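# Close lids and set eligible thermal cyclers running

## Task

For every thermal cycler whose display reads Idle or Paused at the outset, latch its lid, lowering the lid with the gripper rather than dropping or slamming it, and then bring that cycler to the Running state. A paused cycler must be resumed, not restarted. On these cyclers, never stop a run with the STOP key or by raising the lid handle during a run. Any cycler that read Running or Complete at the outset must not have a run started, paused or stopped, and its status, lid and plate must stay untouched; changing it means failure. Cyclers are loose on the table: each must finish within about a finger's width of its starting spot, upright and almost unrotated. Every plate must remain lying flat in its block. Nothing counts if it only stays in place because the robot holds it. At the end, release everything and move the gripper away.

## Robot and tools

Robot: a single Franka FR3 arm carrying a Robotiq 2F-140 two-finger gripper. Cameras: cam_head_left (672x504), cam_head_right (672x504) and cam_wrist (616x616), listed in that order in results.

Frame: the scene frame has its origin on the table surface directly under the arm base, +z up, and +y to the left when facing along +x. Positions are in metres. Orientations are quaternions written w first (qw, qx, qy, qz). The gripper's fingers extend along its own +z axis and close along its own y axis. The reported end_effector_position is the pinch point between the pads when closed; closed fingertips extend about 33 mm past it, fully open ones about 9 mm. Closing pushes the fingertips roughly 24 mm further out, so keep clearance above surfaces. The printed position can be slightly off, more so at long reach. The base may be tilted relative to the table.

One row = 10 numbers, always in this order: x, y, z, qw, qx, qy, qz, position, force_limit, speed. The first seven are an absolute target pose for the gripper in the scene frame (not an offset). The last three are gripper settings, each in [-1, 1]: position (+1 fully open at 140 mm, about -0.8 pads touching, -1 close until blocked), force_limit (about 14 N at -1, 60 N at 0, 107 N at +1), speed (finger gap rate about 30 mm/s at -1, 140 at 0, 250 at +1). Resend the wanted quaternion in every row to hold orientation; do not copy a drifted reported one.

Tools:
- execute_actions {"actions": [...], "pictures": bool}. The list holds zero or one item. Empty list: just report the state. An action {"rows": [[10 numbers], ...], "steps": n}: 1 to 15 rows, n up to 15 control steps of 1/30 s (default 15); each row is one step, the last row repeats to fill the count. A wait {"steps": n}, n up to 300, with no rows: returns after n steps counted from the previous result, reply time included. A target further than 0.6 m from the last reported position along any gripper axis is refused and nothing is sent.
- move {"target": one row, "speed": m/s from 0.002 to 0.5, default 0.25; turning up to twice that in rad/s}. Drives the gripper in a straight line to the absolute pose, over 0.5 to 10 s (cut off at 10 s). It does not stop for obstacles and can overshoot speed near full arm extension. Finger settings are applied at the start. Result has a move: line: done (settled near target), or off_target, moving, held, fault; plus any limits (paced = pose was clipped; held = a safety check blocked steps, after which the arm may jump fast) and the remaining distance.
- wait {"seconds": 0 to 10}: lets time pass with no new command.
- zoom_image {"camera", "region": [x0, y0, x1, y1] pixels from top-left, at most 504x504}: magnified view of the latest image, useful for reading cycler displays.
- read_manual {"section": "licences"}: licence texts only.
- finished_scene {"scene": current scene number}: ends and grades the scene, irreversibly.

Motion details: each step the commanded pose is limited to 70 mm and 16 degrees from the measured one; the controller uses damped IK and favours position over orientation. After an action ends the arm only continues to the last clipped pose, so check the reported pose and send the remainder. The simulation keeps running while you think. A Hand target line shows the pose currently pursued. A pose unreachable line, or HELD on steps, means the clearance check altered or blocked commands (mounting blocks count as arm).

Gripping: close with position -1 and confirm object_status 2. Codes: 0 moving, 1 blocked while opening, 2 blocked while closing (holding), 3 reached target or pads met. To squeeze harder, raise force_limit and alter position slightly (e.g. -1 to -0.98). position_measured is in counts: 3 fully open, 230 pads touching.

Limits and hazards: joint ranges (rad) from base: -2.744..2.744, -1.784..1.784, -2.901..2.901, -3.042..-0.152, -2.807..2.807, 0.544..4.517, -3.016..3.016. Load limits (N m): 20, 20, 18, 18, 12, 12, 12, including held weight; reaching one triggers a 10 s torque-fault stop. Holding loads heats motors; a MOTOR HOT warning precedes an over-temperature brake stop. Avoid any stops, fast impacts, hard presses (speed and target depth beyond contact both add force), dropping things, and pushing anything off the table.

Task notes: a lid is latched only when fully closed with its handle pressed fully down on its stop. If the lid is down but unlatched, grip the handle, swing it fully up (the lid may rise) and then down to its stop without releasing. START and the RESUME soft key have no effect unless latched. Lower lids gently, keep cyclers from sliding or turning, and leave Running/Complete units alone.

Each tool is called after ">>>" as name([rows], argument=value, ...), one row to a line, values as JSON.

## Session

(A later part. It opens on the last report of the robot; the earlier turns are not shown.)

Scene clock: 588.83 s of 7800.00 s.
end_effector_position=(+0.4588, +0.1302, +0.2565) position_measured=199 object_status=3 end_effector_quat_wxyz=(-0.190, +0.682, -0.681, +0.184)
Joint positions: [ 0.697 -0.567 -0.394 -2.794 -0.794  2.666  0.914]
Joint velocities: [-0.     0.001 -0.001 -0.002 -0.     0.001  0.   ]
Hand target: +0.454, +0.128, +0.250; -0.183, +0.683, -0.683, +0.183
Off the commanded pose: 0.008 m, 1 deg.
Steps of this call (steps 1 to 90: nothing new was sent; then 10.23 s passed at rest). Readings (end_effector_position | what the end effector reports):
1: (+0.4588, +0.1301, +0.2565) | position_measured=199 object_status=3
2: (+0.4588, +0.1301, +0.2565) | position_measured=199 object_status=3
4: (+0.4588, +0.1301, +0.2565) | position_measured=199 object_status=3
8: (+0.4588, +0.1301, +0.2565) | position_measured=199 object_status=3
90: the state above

>>> move(target=[0.4560, 0.128, 0.2480, -0.183, 0.683, -0.683, 0.183, -1, -0.3, -0.5], speed=0.01)

>>> move(target=[0.4480, 0.128, 0.2330, -0.183, 0.683, -0.683, 0.183, -1, -0.3, -0.5], speed=0.02)

>>> zoom_image(camera="cam_head_right", region=[240, 180, 360, 280])

Scene clock: 632.47 s of 7800.00 s.
end_effector_position=(+0.4602, +0.1303, +0.2579) position_measured=217 object_status=2 end_effector_quat_wxyz=(-0.193, +0.678, -0.685, +0.184)
Joint positions: [ 0.695 -0.566 -0.394 -2.792 -0.795  2.67   0.924]
Joint velocities: [-0.    -0.    -0.     0.    -0.     0.     0.002]
Hand target: +0.456, +0.128, +0.248; -0.183, +0.683, -0.683, +0.183
Off the commanded pose: 0.011 m, 1 deg.
After step 90, 39.50 s passed at rest.
move: off_target

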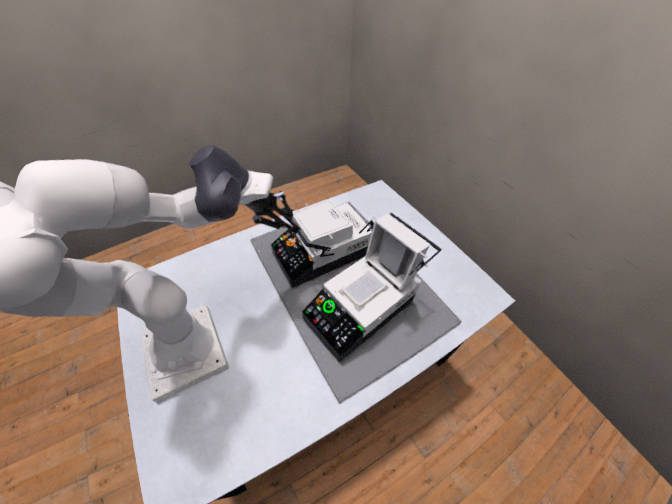

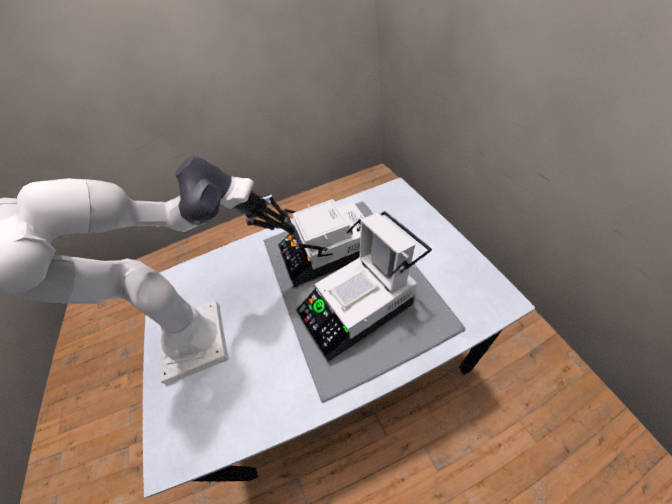

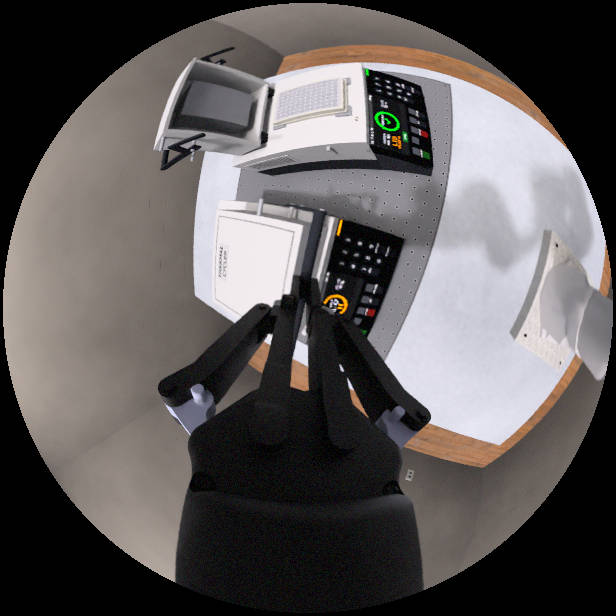

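Scene clock: 634.17 s of 7800.00 s.
end_effector_position=(+0.4512, +0.1306, +0.2417) position_measured=217 object_status=2 end_effector_quat_wxyz=(-0.192, +0.679, -0.685, +0.183)
Joint positions: [ 0.67  -0.556 -0.38  -2.83  -0.829  2.71   0.961]
Joint velocities: [ 0.001  0.001 -0.001 -0.002 -0.006  0.002  0.013]
Hand target: +0.448, +0.128, +0.233; -0.183, +0.683, -0.683, +0.183
Off the commanded pose: 0.010 m, 1 deg.
move: off_target

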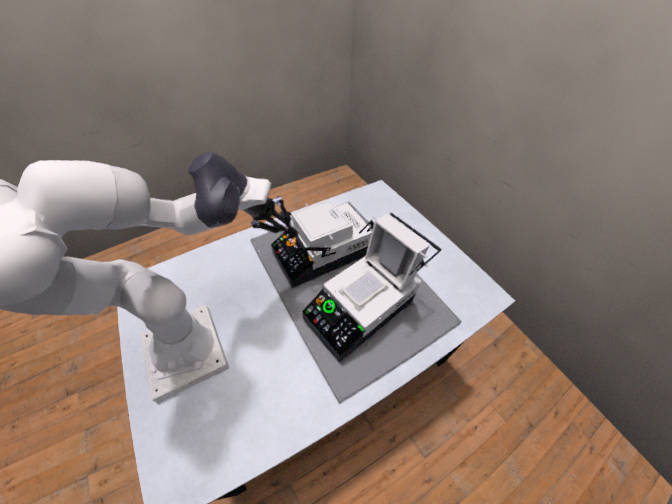

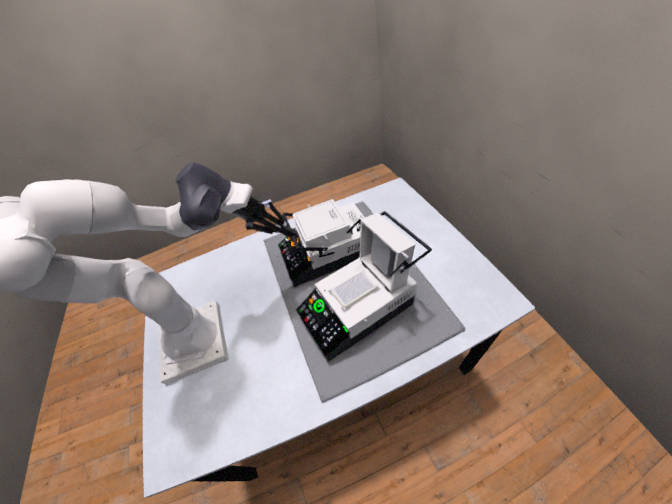

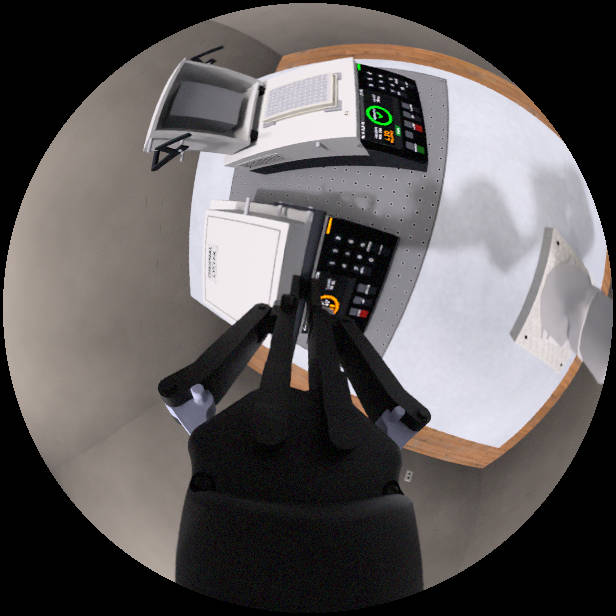

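Region (240, 180, 360, 280) of cam_head_right's 672x504 image, scaled by 4.200, with more detail than that image has.

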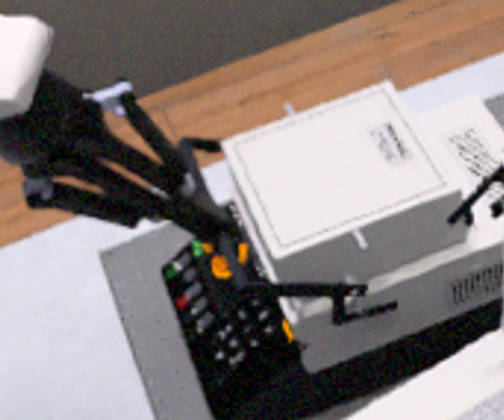

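>>> move(target=[0.4410, 0.127, 0.2125, -0.183, 0.683, -0.683, 0.183, -1, -0.3, -0.5], speed=0.02)

>>> zoom_image(camera="cam_head_right", region=[240, 180, 360, 280])

Scene clock: 653.43 s of 7800.00 s.
end_effector_position=(+0.4429, +0.1307, +0.2178) position_measured=217 object_status=2 end_effector_quat_wxyz=(-0.191, +0.680, -0.684, +0.182)
Joint positions: [ 0.63  -0.514 -0.363 -2.866 -0.889  2.78   1.019]
Joint velocities: [-0.004  0.005  0.002 -0.004 -0.011  0.01   0.019]
Hand target: +0.441, +0.127, +0.212; -0.183, +0.683, -0.683, +0.183
Off the commanded pose: 0.007 m, 1 deg.
After step 90, 14.50 s passed at rest.
move: off_target

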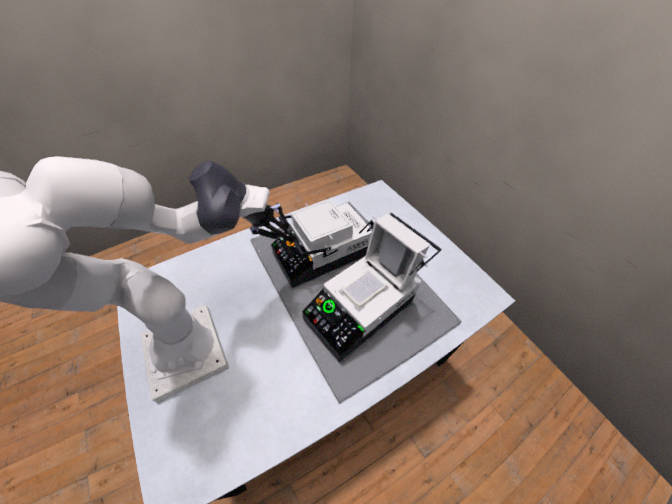

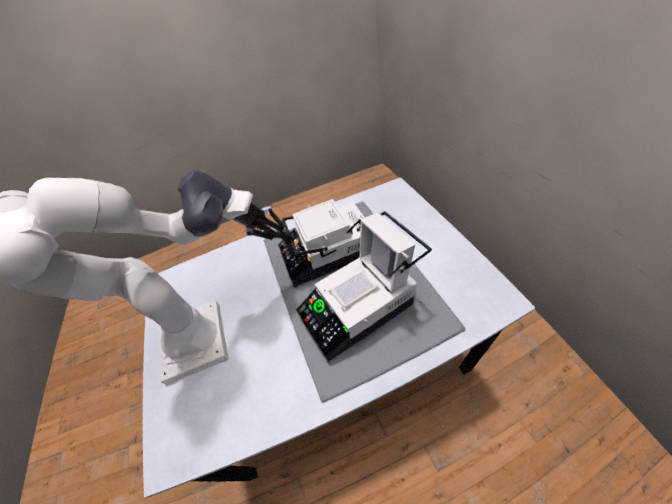

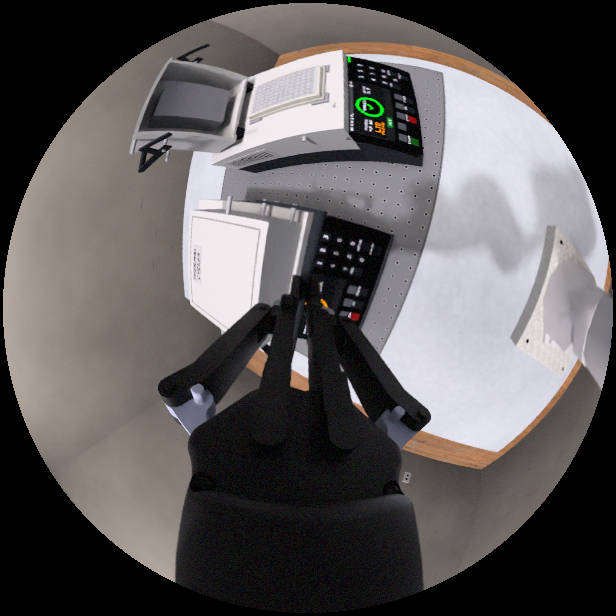

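Region (240, 180, 360, 280) of cam_head_right's 672x504 image, scaled by 4.200, with more detail than that image has.

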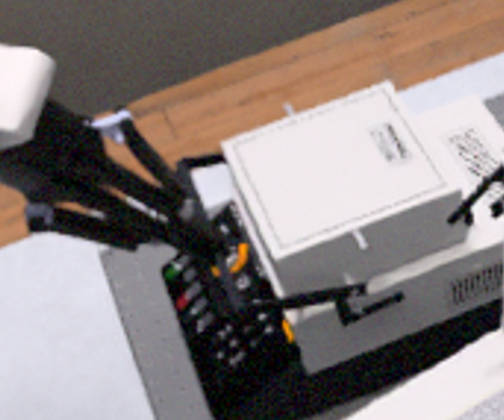

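>>> move(target=[0.4390, 0.127, 0.2000, -0.183, 0.683, -0.683, 0.183, -1, -0.3, -0.5], speed=0.012)

>>> zoom_image(camera="cam_head_right", region=[240, 180, 360, 280])

Scene clock: 663.23 s of 7800.00 s.
end_effector_position=(+0.4425, +0.1310, +0.2149) position_measured=217 object_status=2 end_effector_quat_wxyz=(-0.197, +0.678, -0.684, +0.186)
Joint positions: [ 0.609 -0.507 -0.353 -2.877 -0.937  2.811  1.063]
Joint velocities: [ 0.     0.    -0.001 -0.    -0.011  0.002  0.013]
Hand target: +0.438, +0.127, +0.201; -0.183, +0.683, -0.683, +0.183
Off the commanded pose: 0.016 m, 2 deg.
After step 90, 5.03 s passed at rest.
move: off_target

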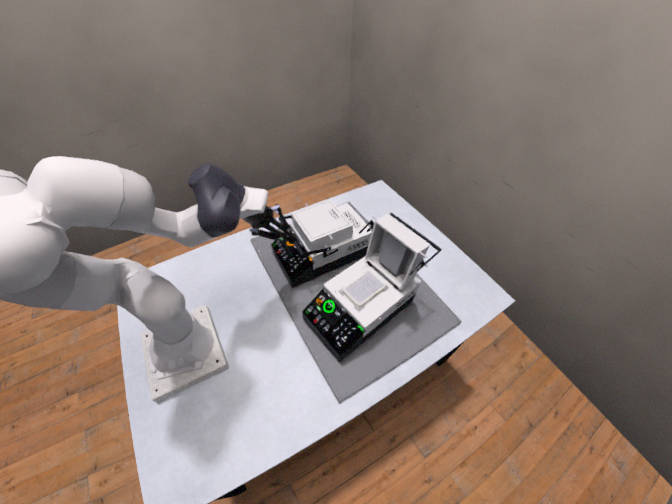

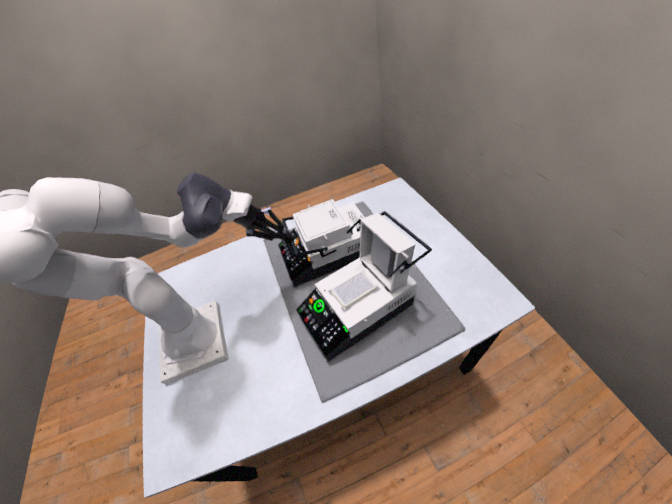

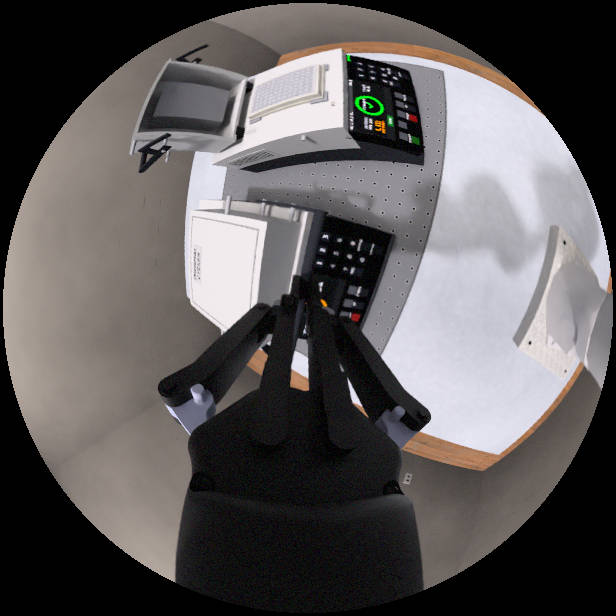

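Region (240, 180, 360, 280) of cam_head_right's 672x504 image, scaled by 4.200, with more detail than that image has.

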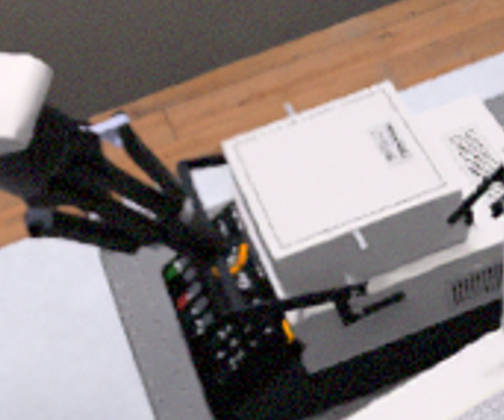

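>>> move(target=[0.4425, 0.1305, 0.2160, -0.195, 0.679, -0.684, 0.185, -1, -0.3, -0.5], speed=0.01)

>>> move(target=[0.4425, 0.1305, 0.2160, -0.195, 0.679, -0.684, 0.185, -0.3, -1, -0.6], speed=0.01)

>>> move(target=[0.4125, 0.1305, 0.2680, -0.183, 0.683, -0.683, 0.183, -0.3, -1, -0.6], speed=0.04)

>>> zoom_image(camera="cam_wrist", region=[200, 170, 440, 370])

Scene clock: 677.13 s of 7800.00 s.
end_effector_position=(+0.4422, +0.1308, +0.2158) position_measured=217 object_status=2 end_effector_quat_wxyz=(-0.196, +0.676, -0.686, +0.184)
Joint positions: [ 0.622 -0.512 -0.363 -2.875 -0.932  2.799  1.064]
Joint velocities: [ 0.011 -0.    -0.011  0.002  0.    -0.007 -0.003]
Hand target: +0.443, +0.130, +0.216; -0.195, +0.679, -0.684, +0.185
Off the commanded pose: 0.000 m, 0 deg.
After step 90, 10.20 s passed at rest.
move: done

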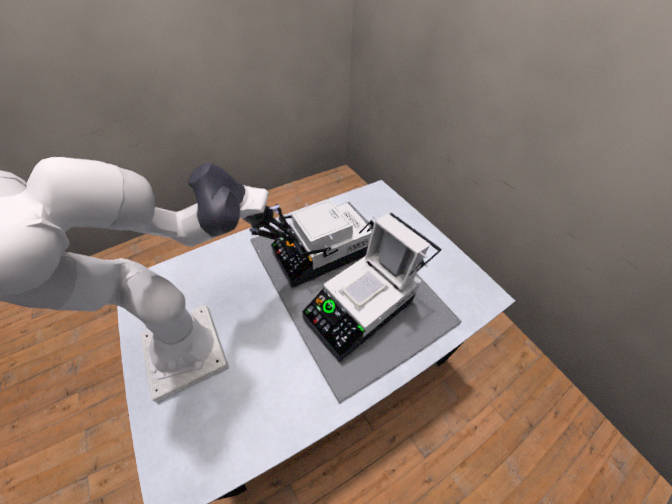

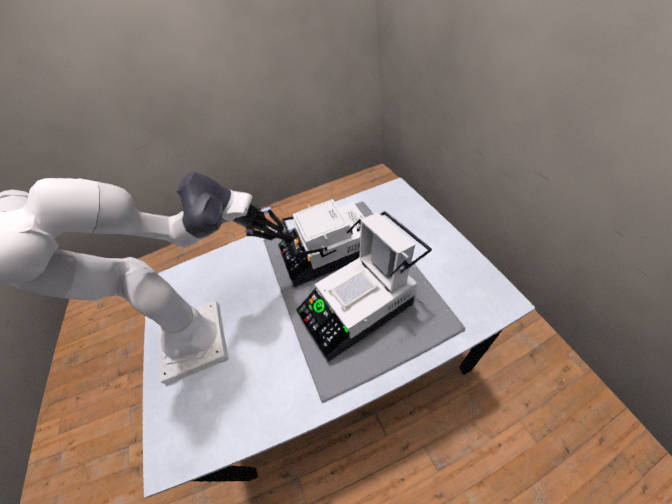

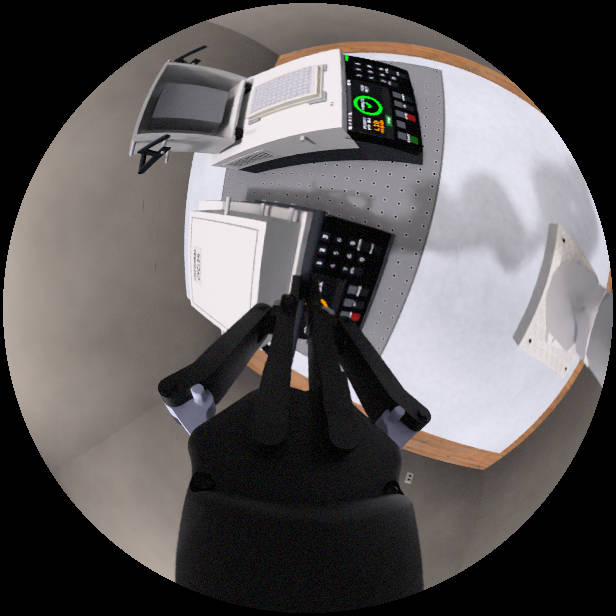

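Scene clock: 677.83 s of 7800.00 s.
end_effector_position=(+0.4422, +0.1309, +0.2157) position_measured=167 object_status=3 end_effector_quat_wxyz=(-0.196, +0.677, -0.685, +0.184)
Joint positions: [ 0.624 -0.512 -0.365 -2.874 -0.932  2.798  1.06 ]
Joint velocities: [ 0.002 -0.002 -0.     0.     0.     0.    -0.005]
Hand target: +0.443, +0.130, +0.216; -0.195, +0.679, -0.684, +0.185
Off the commanded pose: 0.001 m, 0 deg.
move: done

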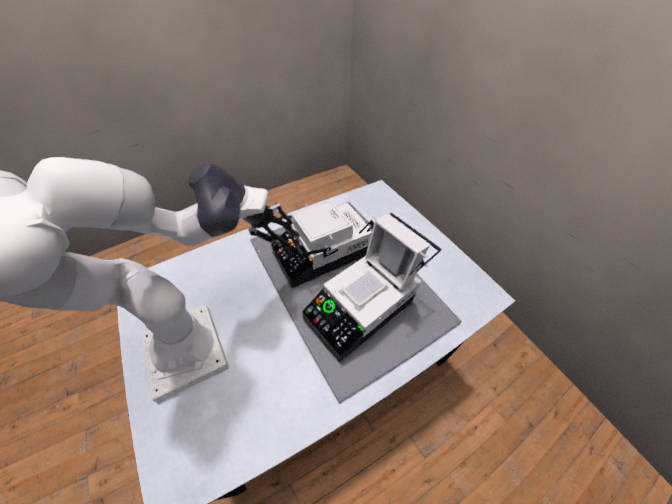

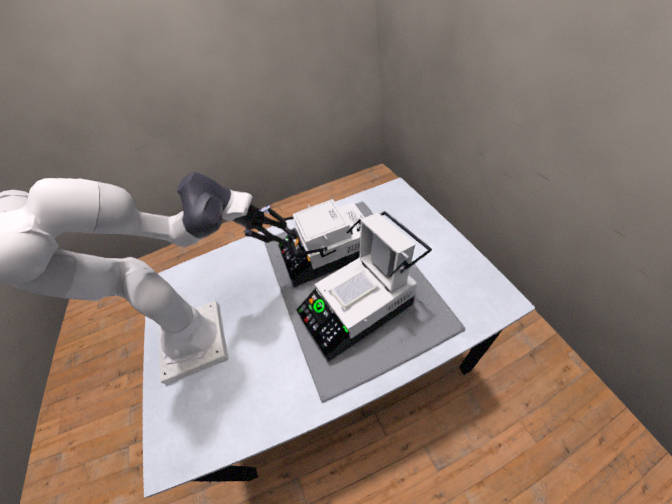

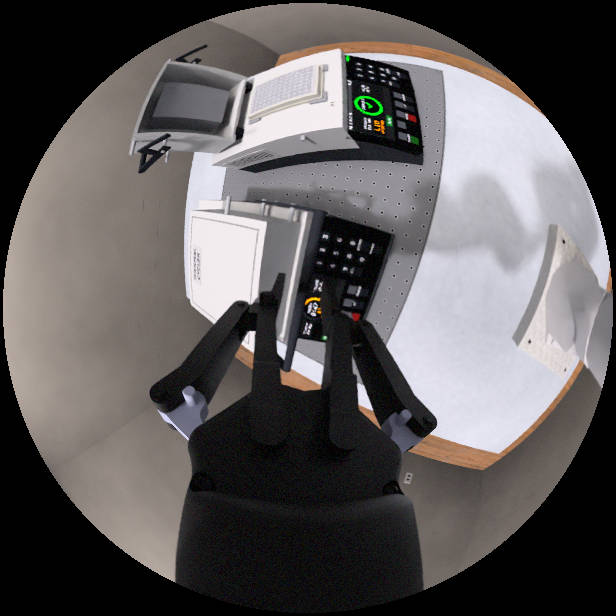

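Scene clock: 679.83 s of 7800.00 s.
end_effector_position=(+0.4122, +0.1309, +0.2680) position_measured=167 object_status=3 end_effector_quat_wxyz=(-0.184, +0.681, -0.685, +0.183)
Joint positions: [ 0.74  -0.765 -0.361 -2.879 -0.779  2.508  0.945]
Joint velocities: [ 0.003  0.001 -0.003  0.001  0.    -0.014 -0.009]
Hand target: +0.412, +0.130, +0.269; -0.183, +0.682, -0.684, +0.183
Off the commanded pose: 0.000 m, 0 deg.
move: done

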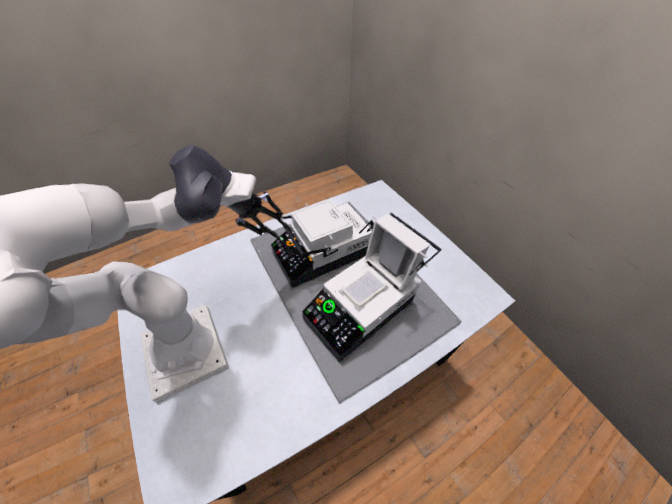

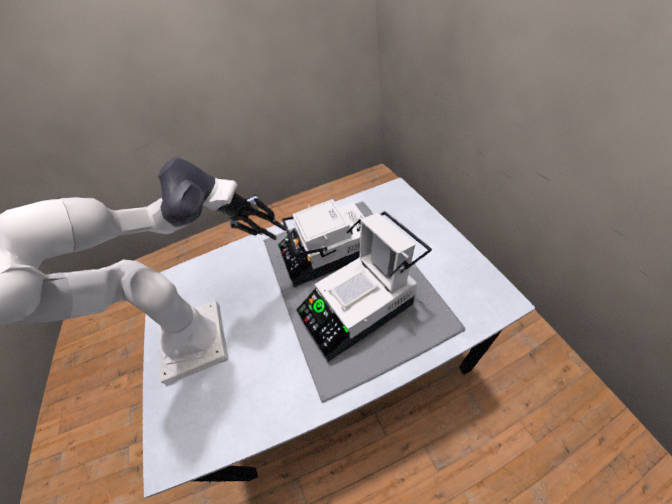

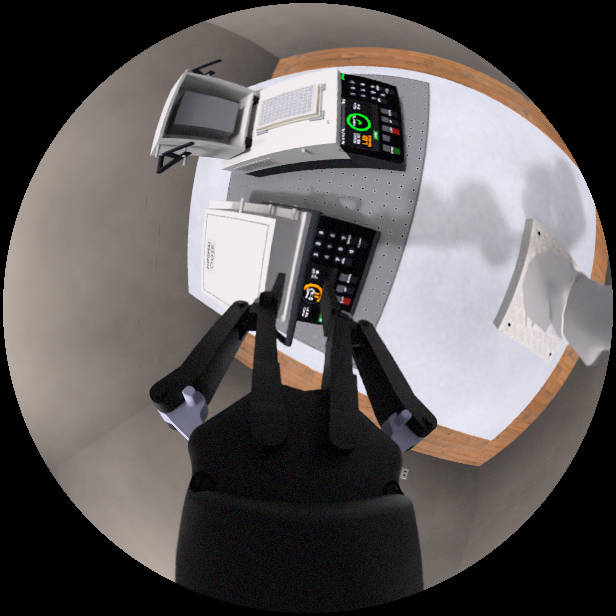

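Region (200, 170, 440, 370) of cam_wrist's 616x616 image, scaled by 2.100, with more detail than that image has.

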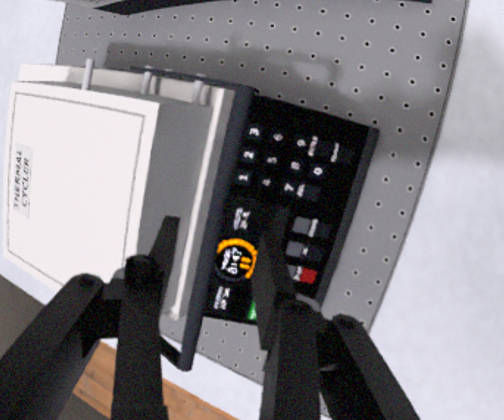

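>>> move(target=[0.365, 0.235, 0.25, 0.028, 0.715, -0.657, 0.2355, -1, 0, 0], speed=0.08)

>>> move(target=[0.376, 0.212, 0.179, 0.028, 0.715, -0.657, 0.2355, -1, 0, 0], speed=0.05)

>>> zoom_image(camera="cam_wrist", region=[200, 160, 400, 340])

Scene clock: 729.43 s of 7800.00 s.
end_effector_position=(+0.3665, +0.2385, +0.2513) position_measured=233 object_status=3 end_effector_quat_wxyz=(+0.022, +0.717, -0.654, +0.239)
Joint positions: [ 0.888 -0.276  0.008 -2.449 -0.534  2.04   1.046]
Joint velocities: [-0.001 -0.001 -0.001  0.002  0.    -0.016  0.004]
Hand target: +0.365, +0.238, +0.250; +0.025, +0.715, -0.657, +0.239
Off the commanded pose: 0.004 m, 1 deg.
After step 90, 43.37 s passed at rest.
move: off_target

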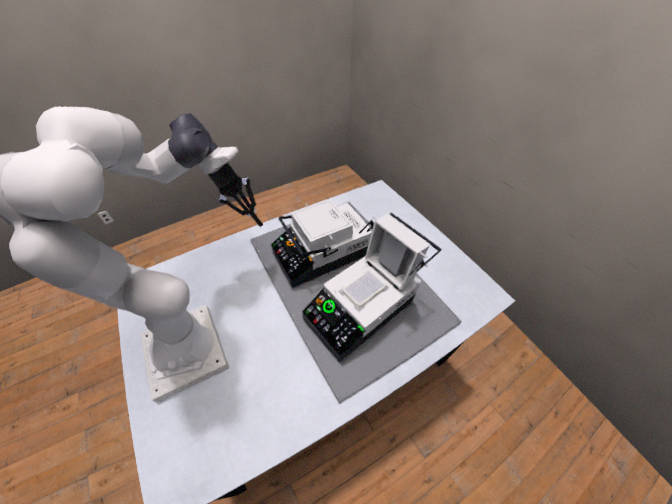

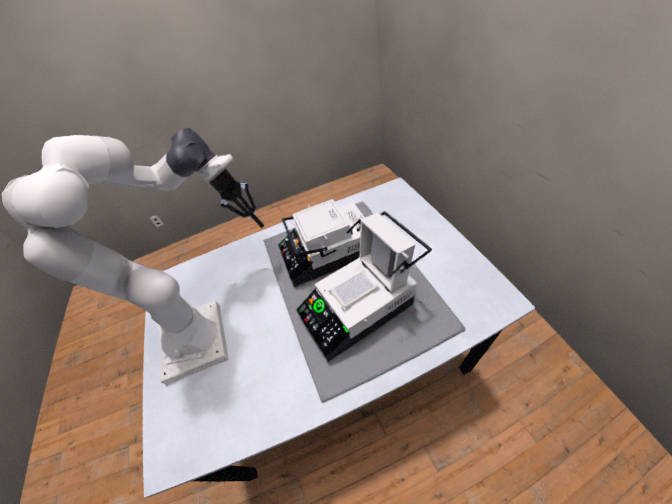

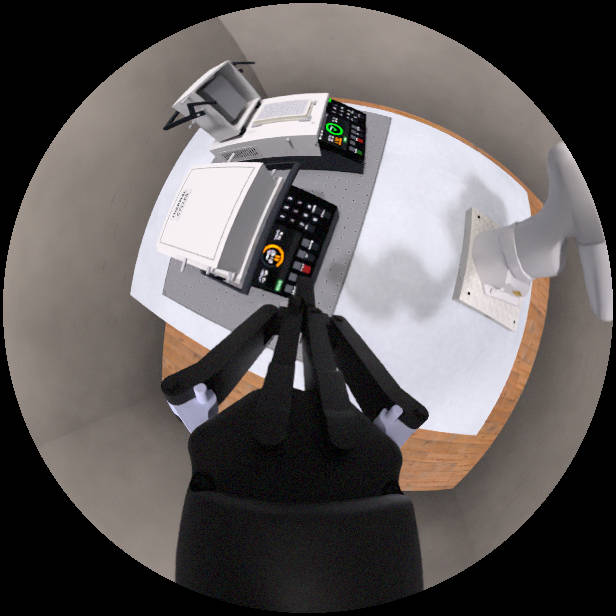

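Scene clock: 731.43 s of 7800.00 s.
end_effector_position=(+0.3758, +0.2124, +0.1798) position_measured=233 object_status=3 end_effector_quat_wxyz=(+0.029, +0.718, -0.655, +0.235)
Joint positions: [ 0.834 -0.189 -0.022 -2.555 -0.613  2.225  1.101]
Joint velocities: [-0.001 -0.001  0.001  0.    -0.002  0.011  0.012]
Hand target: +0.376, +0.212, +0.178; +0.028, +0.716, -0.657, +0.236
Off the commanded pose: 0.001 m, 0 deg.
move: done

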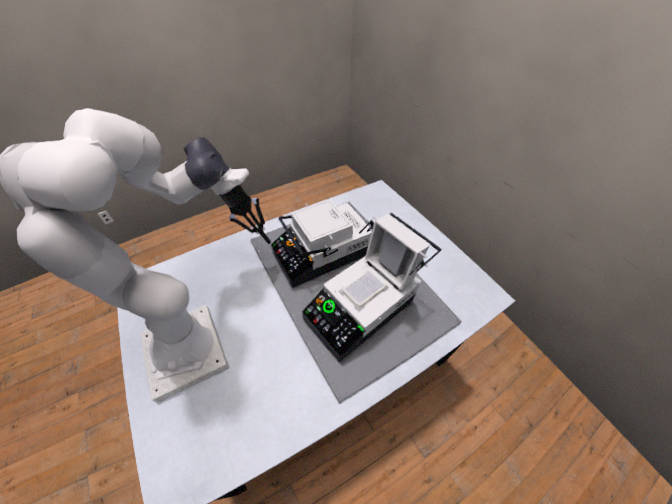

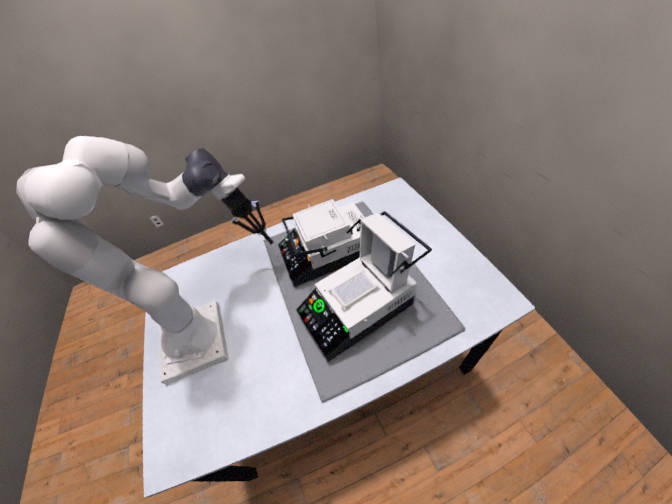

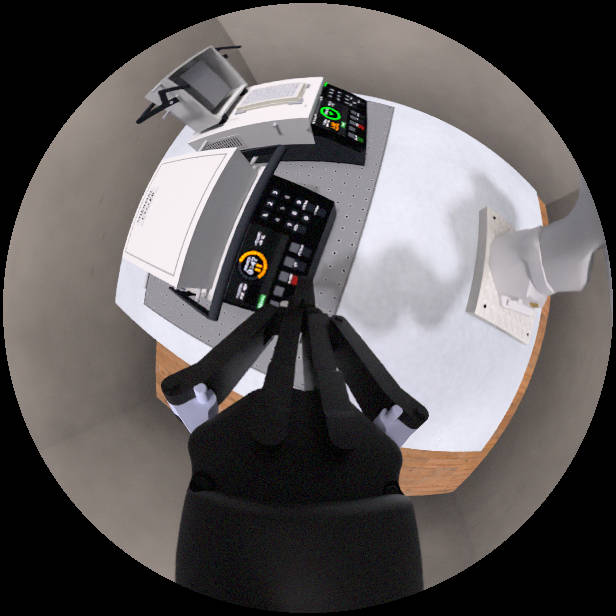

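Region (200, 160, 400, 340) of cam_wrist's 616x616 image, scaled by 2.520, with more detail than that image has; it fills the top 454 rows of this view, and the rest is white.

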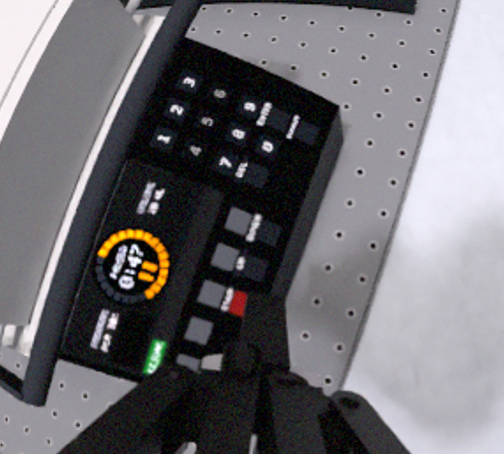

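>>> move(target=[0.400, 0.232, 0.165, 0.028, 0.715, -0.657, 0.2355, -1, 0, 0], speed=0.03)

>>> zoom_image(camera="cam_wrist", region=[200, 160, 400, 340])

>>> zoom_image(camera="cam_head_left", region=[220, 180, 360, 290])

Scene clock: 764.00 s of 7800.00 s.
end_effector_position=(+0.3984, +0.2319, +0.1651) position_measured=233 object_status=3 end_effector_quat_wxyz=(+0.029, +0.717, -0.655, +0.235)
Joint positions: [ 0.826 -0.074 -0.022 -2.471 -0.626  2.253  1.116]
Joint velocities: [-0.     0.002 -0.001  0.005 -0.001  0.005  0.007]
Hand target: +0.400, +0.232, +0.165; +0.028, +0.715, -0.657, +0.236
Off the commanded pose: 0.002 m, 0 deg.
After step 90, 28.17 s passed at rest.
move: done

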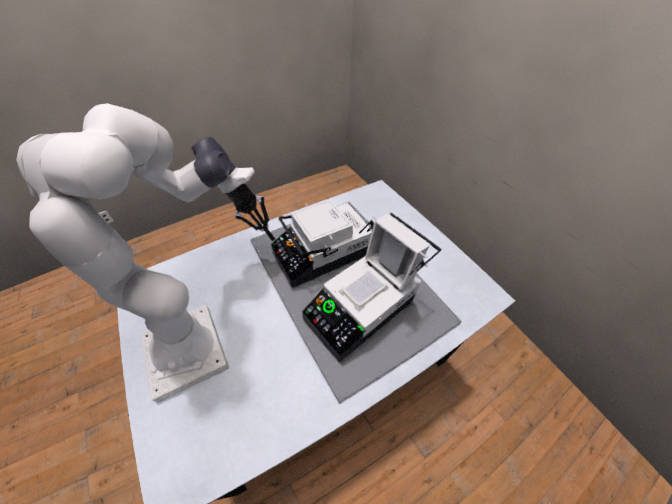

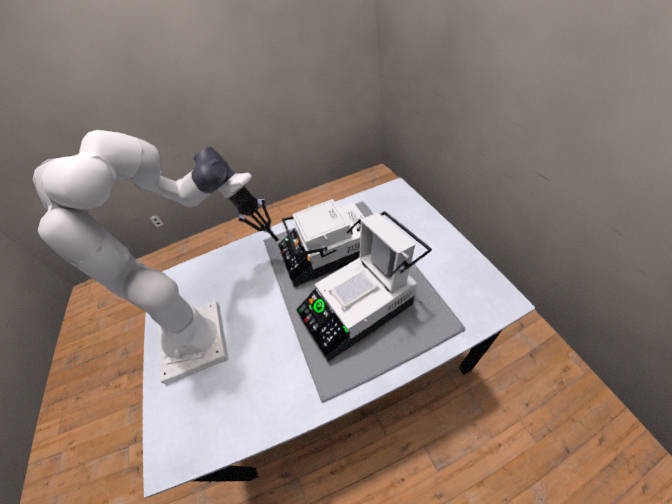

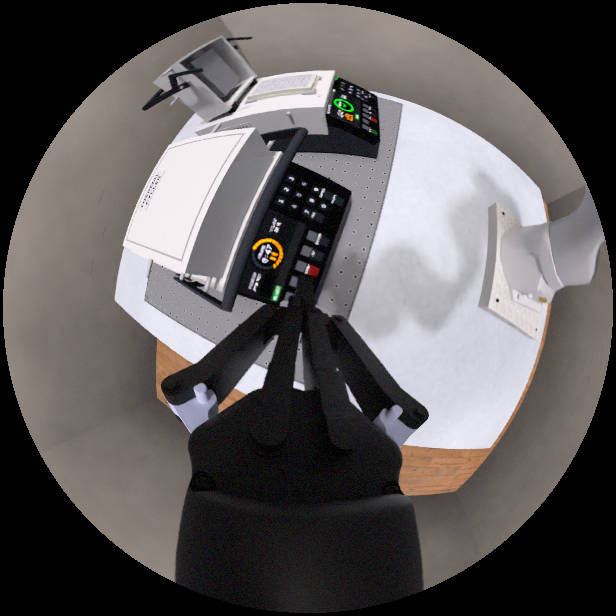

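Region (200, 160, 400, 340) of cam_wrist's 616x616 image, scaled by 2.520, with more detail than that image has; it fills the top 454 rows of this view, and the rest is white.

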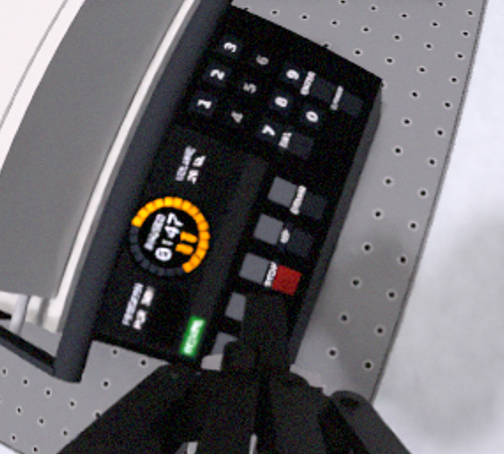

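Region (220, 180, 360, 290) of cam_head_left's 672x504 image, scaled by 3.600, with more detail than that image has; it fills the top 396 rows of this view, and the rest is white.

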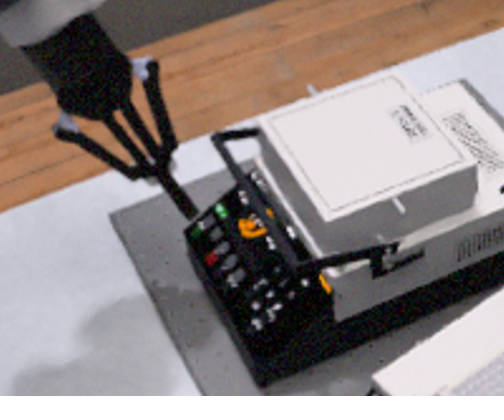

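>>> execute_actions(actions=[])

Scene clock: 785.27 s of 7800.00 s.
end_effector_position=(+0.3988, +0.2323, +0.1653) position_measured=233 object_status=3 end_effector_quat_wxyz=(+0.029, +0.717, -0.656, +0.235)
Joint positions: [ 0.826 -0.074 -0.022 -2.47  -0.626  2.254  1.118]
Joint velocities: [-0.     0.     0.001  0.001  0.     0.001  0.   ]
Hand target: +0.400, +0.232, +0.165; +0.028, +0.715, -0.657, +0.236
Off the commanded pose: 0.001 m, 0 deg.
Steps of this call (steps 1 to 90: nothing new was sent; then 18.27 s passed at rest). Readings (end_effector_position | what the end effector reports):
1: (+0.3985, +0.2320, +0.1652) | position_measured=233 object_status=3
2: (+0.3986, +0.2320, +0.1652) | position_measured=233 object_status=3
4: (+0.3986, +0.2321, +0.1653) | position_measured=233 object_status=3
8: (+0.3987, +0.2322, +0.1653) | position_measured=233 object_status=3
90: the state above

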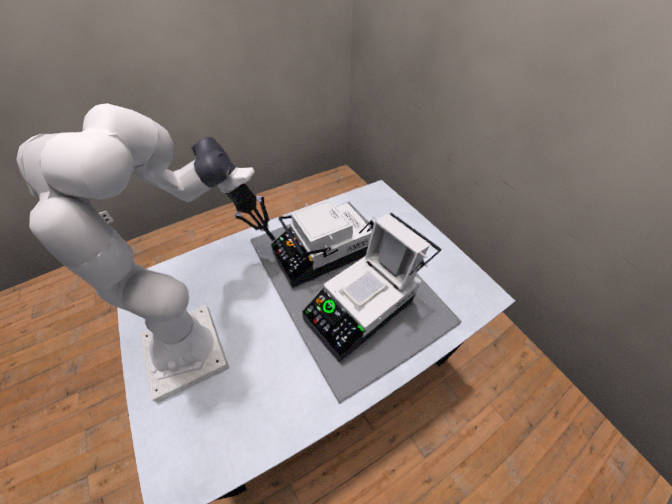

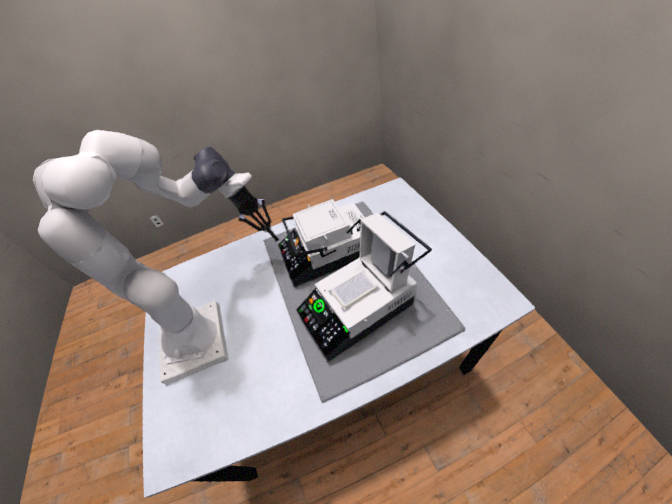

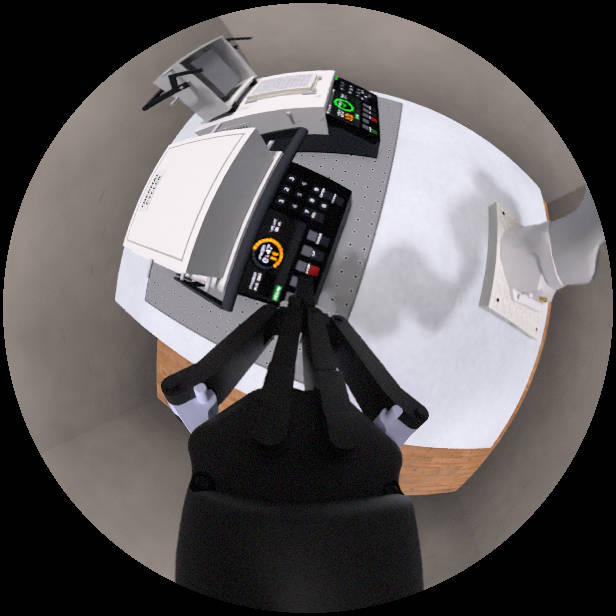

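>>> zoom_image(camera="cam_wrist", region=[200, 160, 400, 340])

Region (200, 160, 400, 340) of cam_wrist's 616x616 image, scaled by 2.520, with more detail than that image has; it fills the top 454 rows of this view, and the rest is white.

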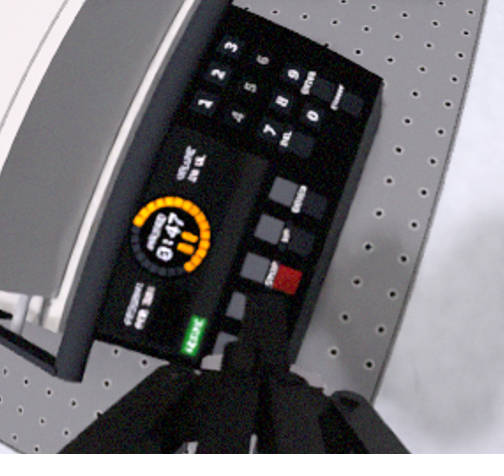

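>>> move(target=[0.4153, 0.2311, 0.148, 0.028, 0.715, -0.657, 0.2355, -1, 0, 0], speed=0.03)

>>> zoom_image(camera="cam_wrist", region=[200, 160, 400, 340])

Scene clock: 834.43 s of 7800.00 s.
end_effector_position=(+0.4137, +0.2308, +0.1483) position_measured=233 object_status=3 end_effector_quat_wxyz=(+0.030, +0.717, -0.655, +0.235)
Joint positions: [ 0.81  -0.012 -0.036 -2.447 -0.653  2.296  1.124]
Joint velocities: [-0.001  0.     0.001  0.001 -0.004  0.011  0.006]
Hand target: +0.415, +0.231, +0.148; +0.028, +0.715, -0.657, +0.236
Off the commanded pose: 0.002 m, 0 deg.
After step 90, 45.07 s passed at rest.
move: done

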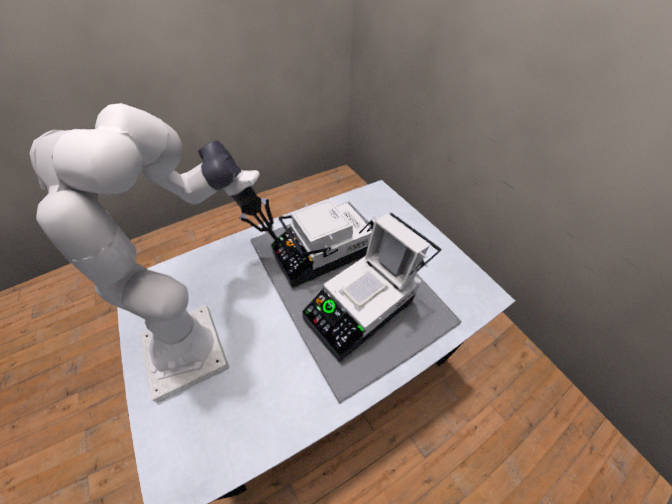

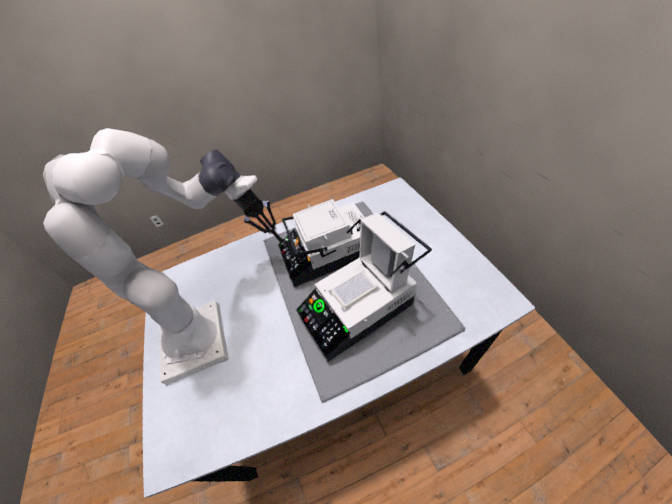

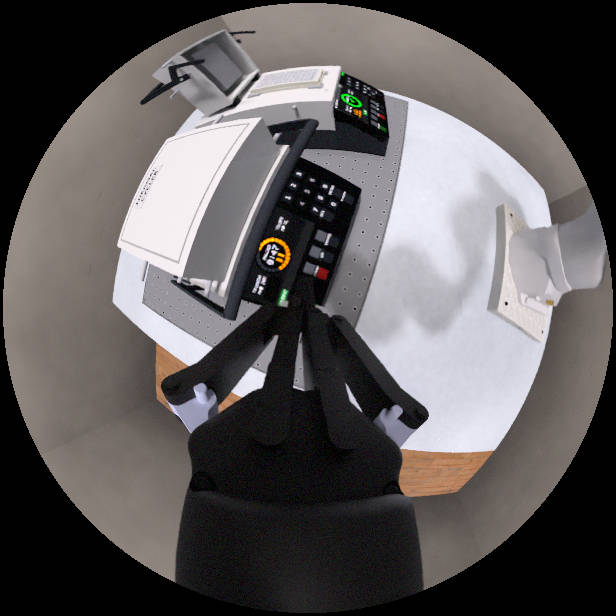

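Region (200, 160, 400, 340) of cam_wrist's 616x616 image, scaled by 2.520, with more detail than that image has; it fills the top 454 rows of this view, and the rest is white.

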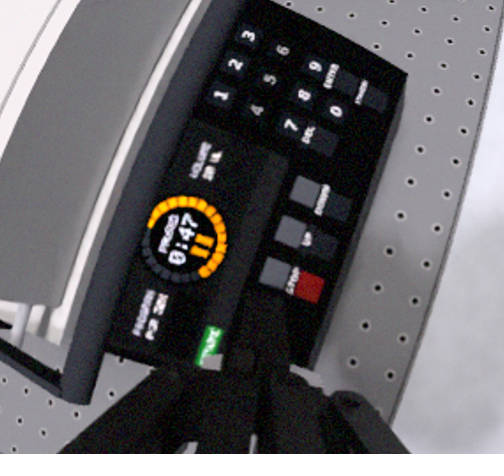

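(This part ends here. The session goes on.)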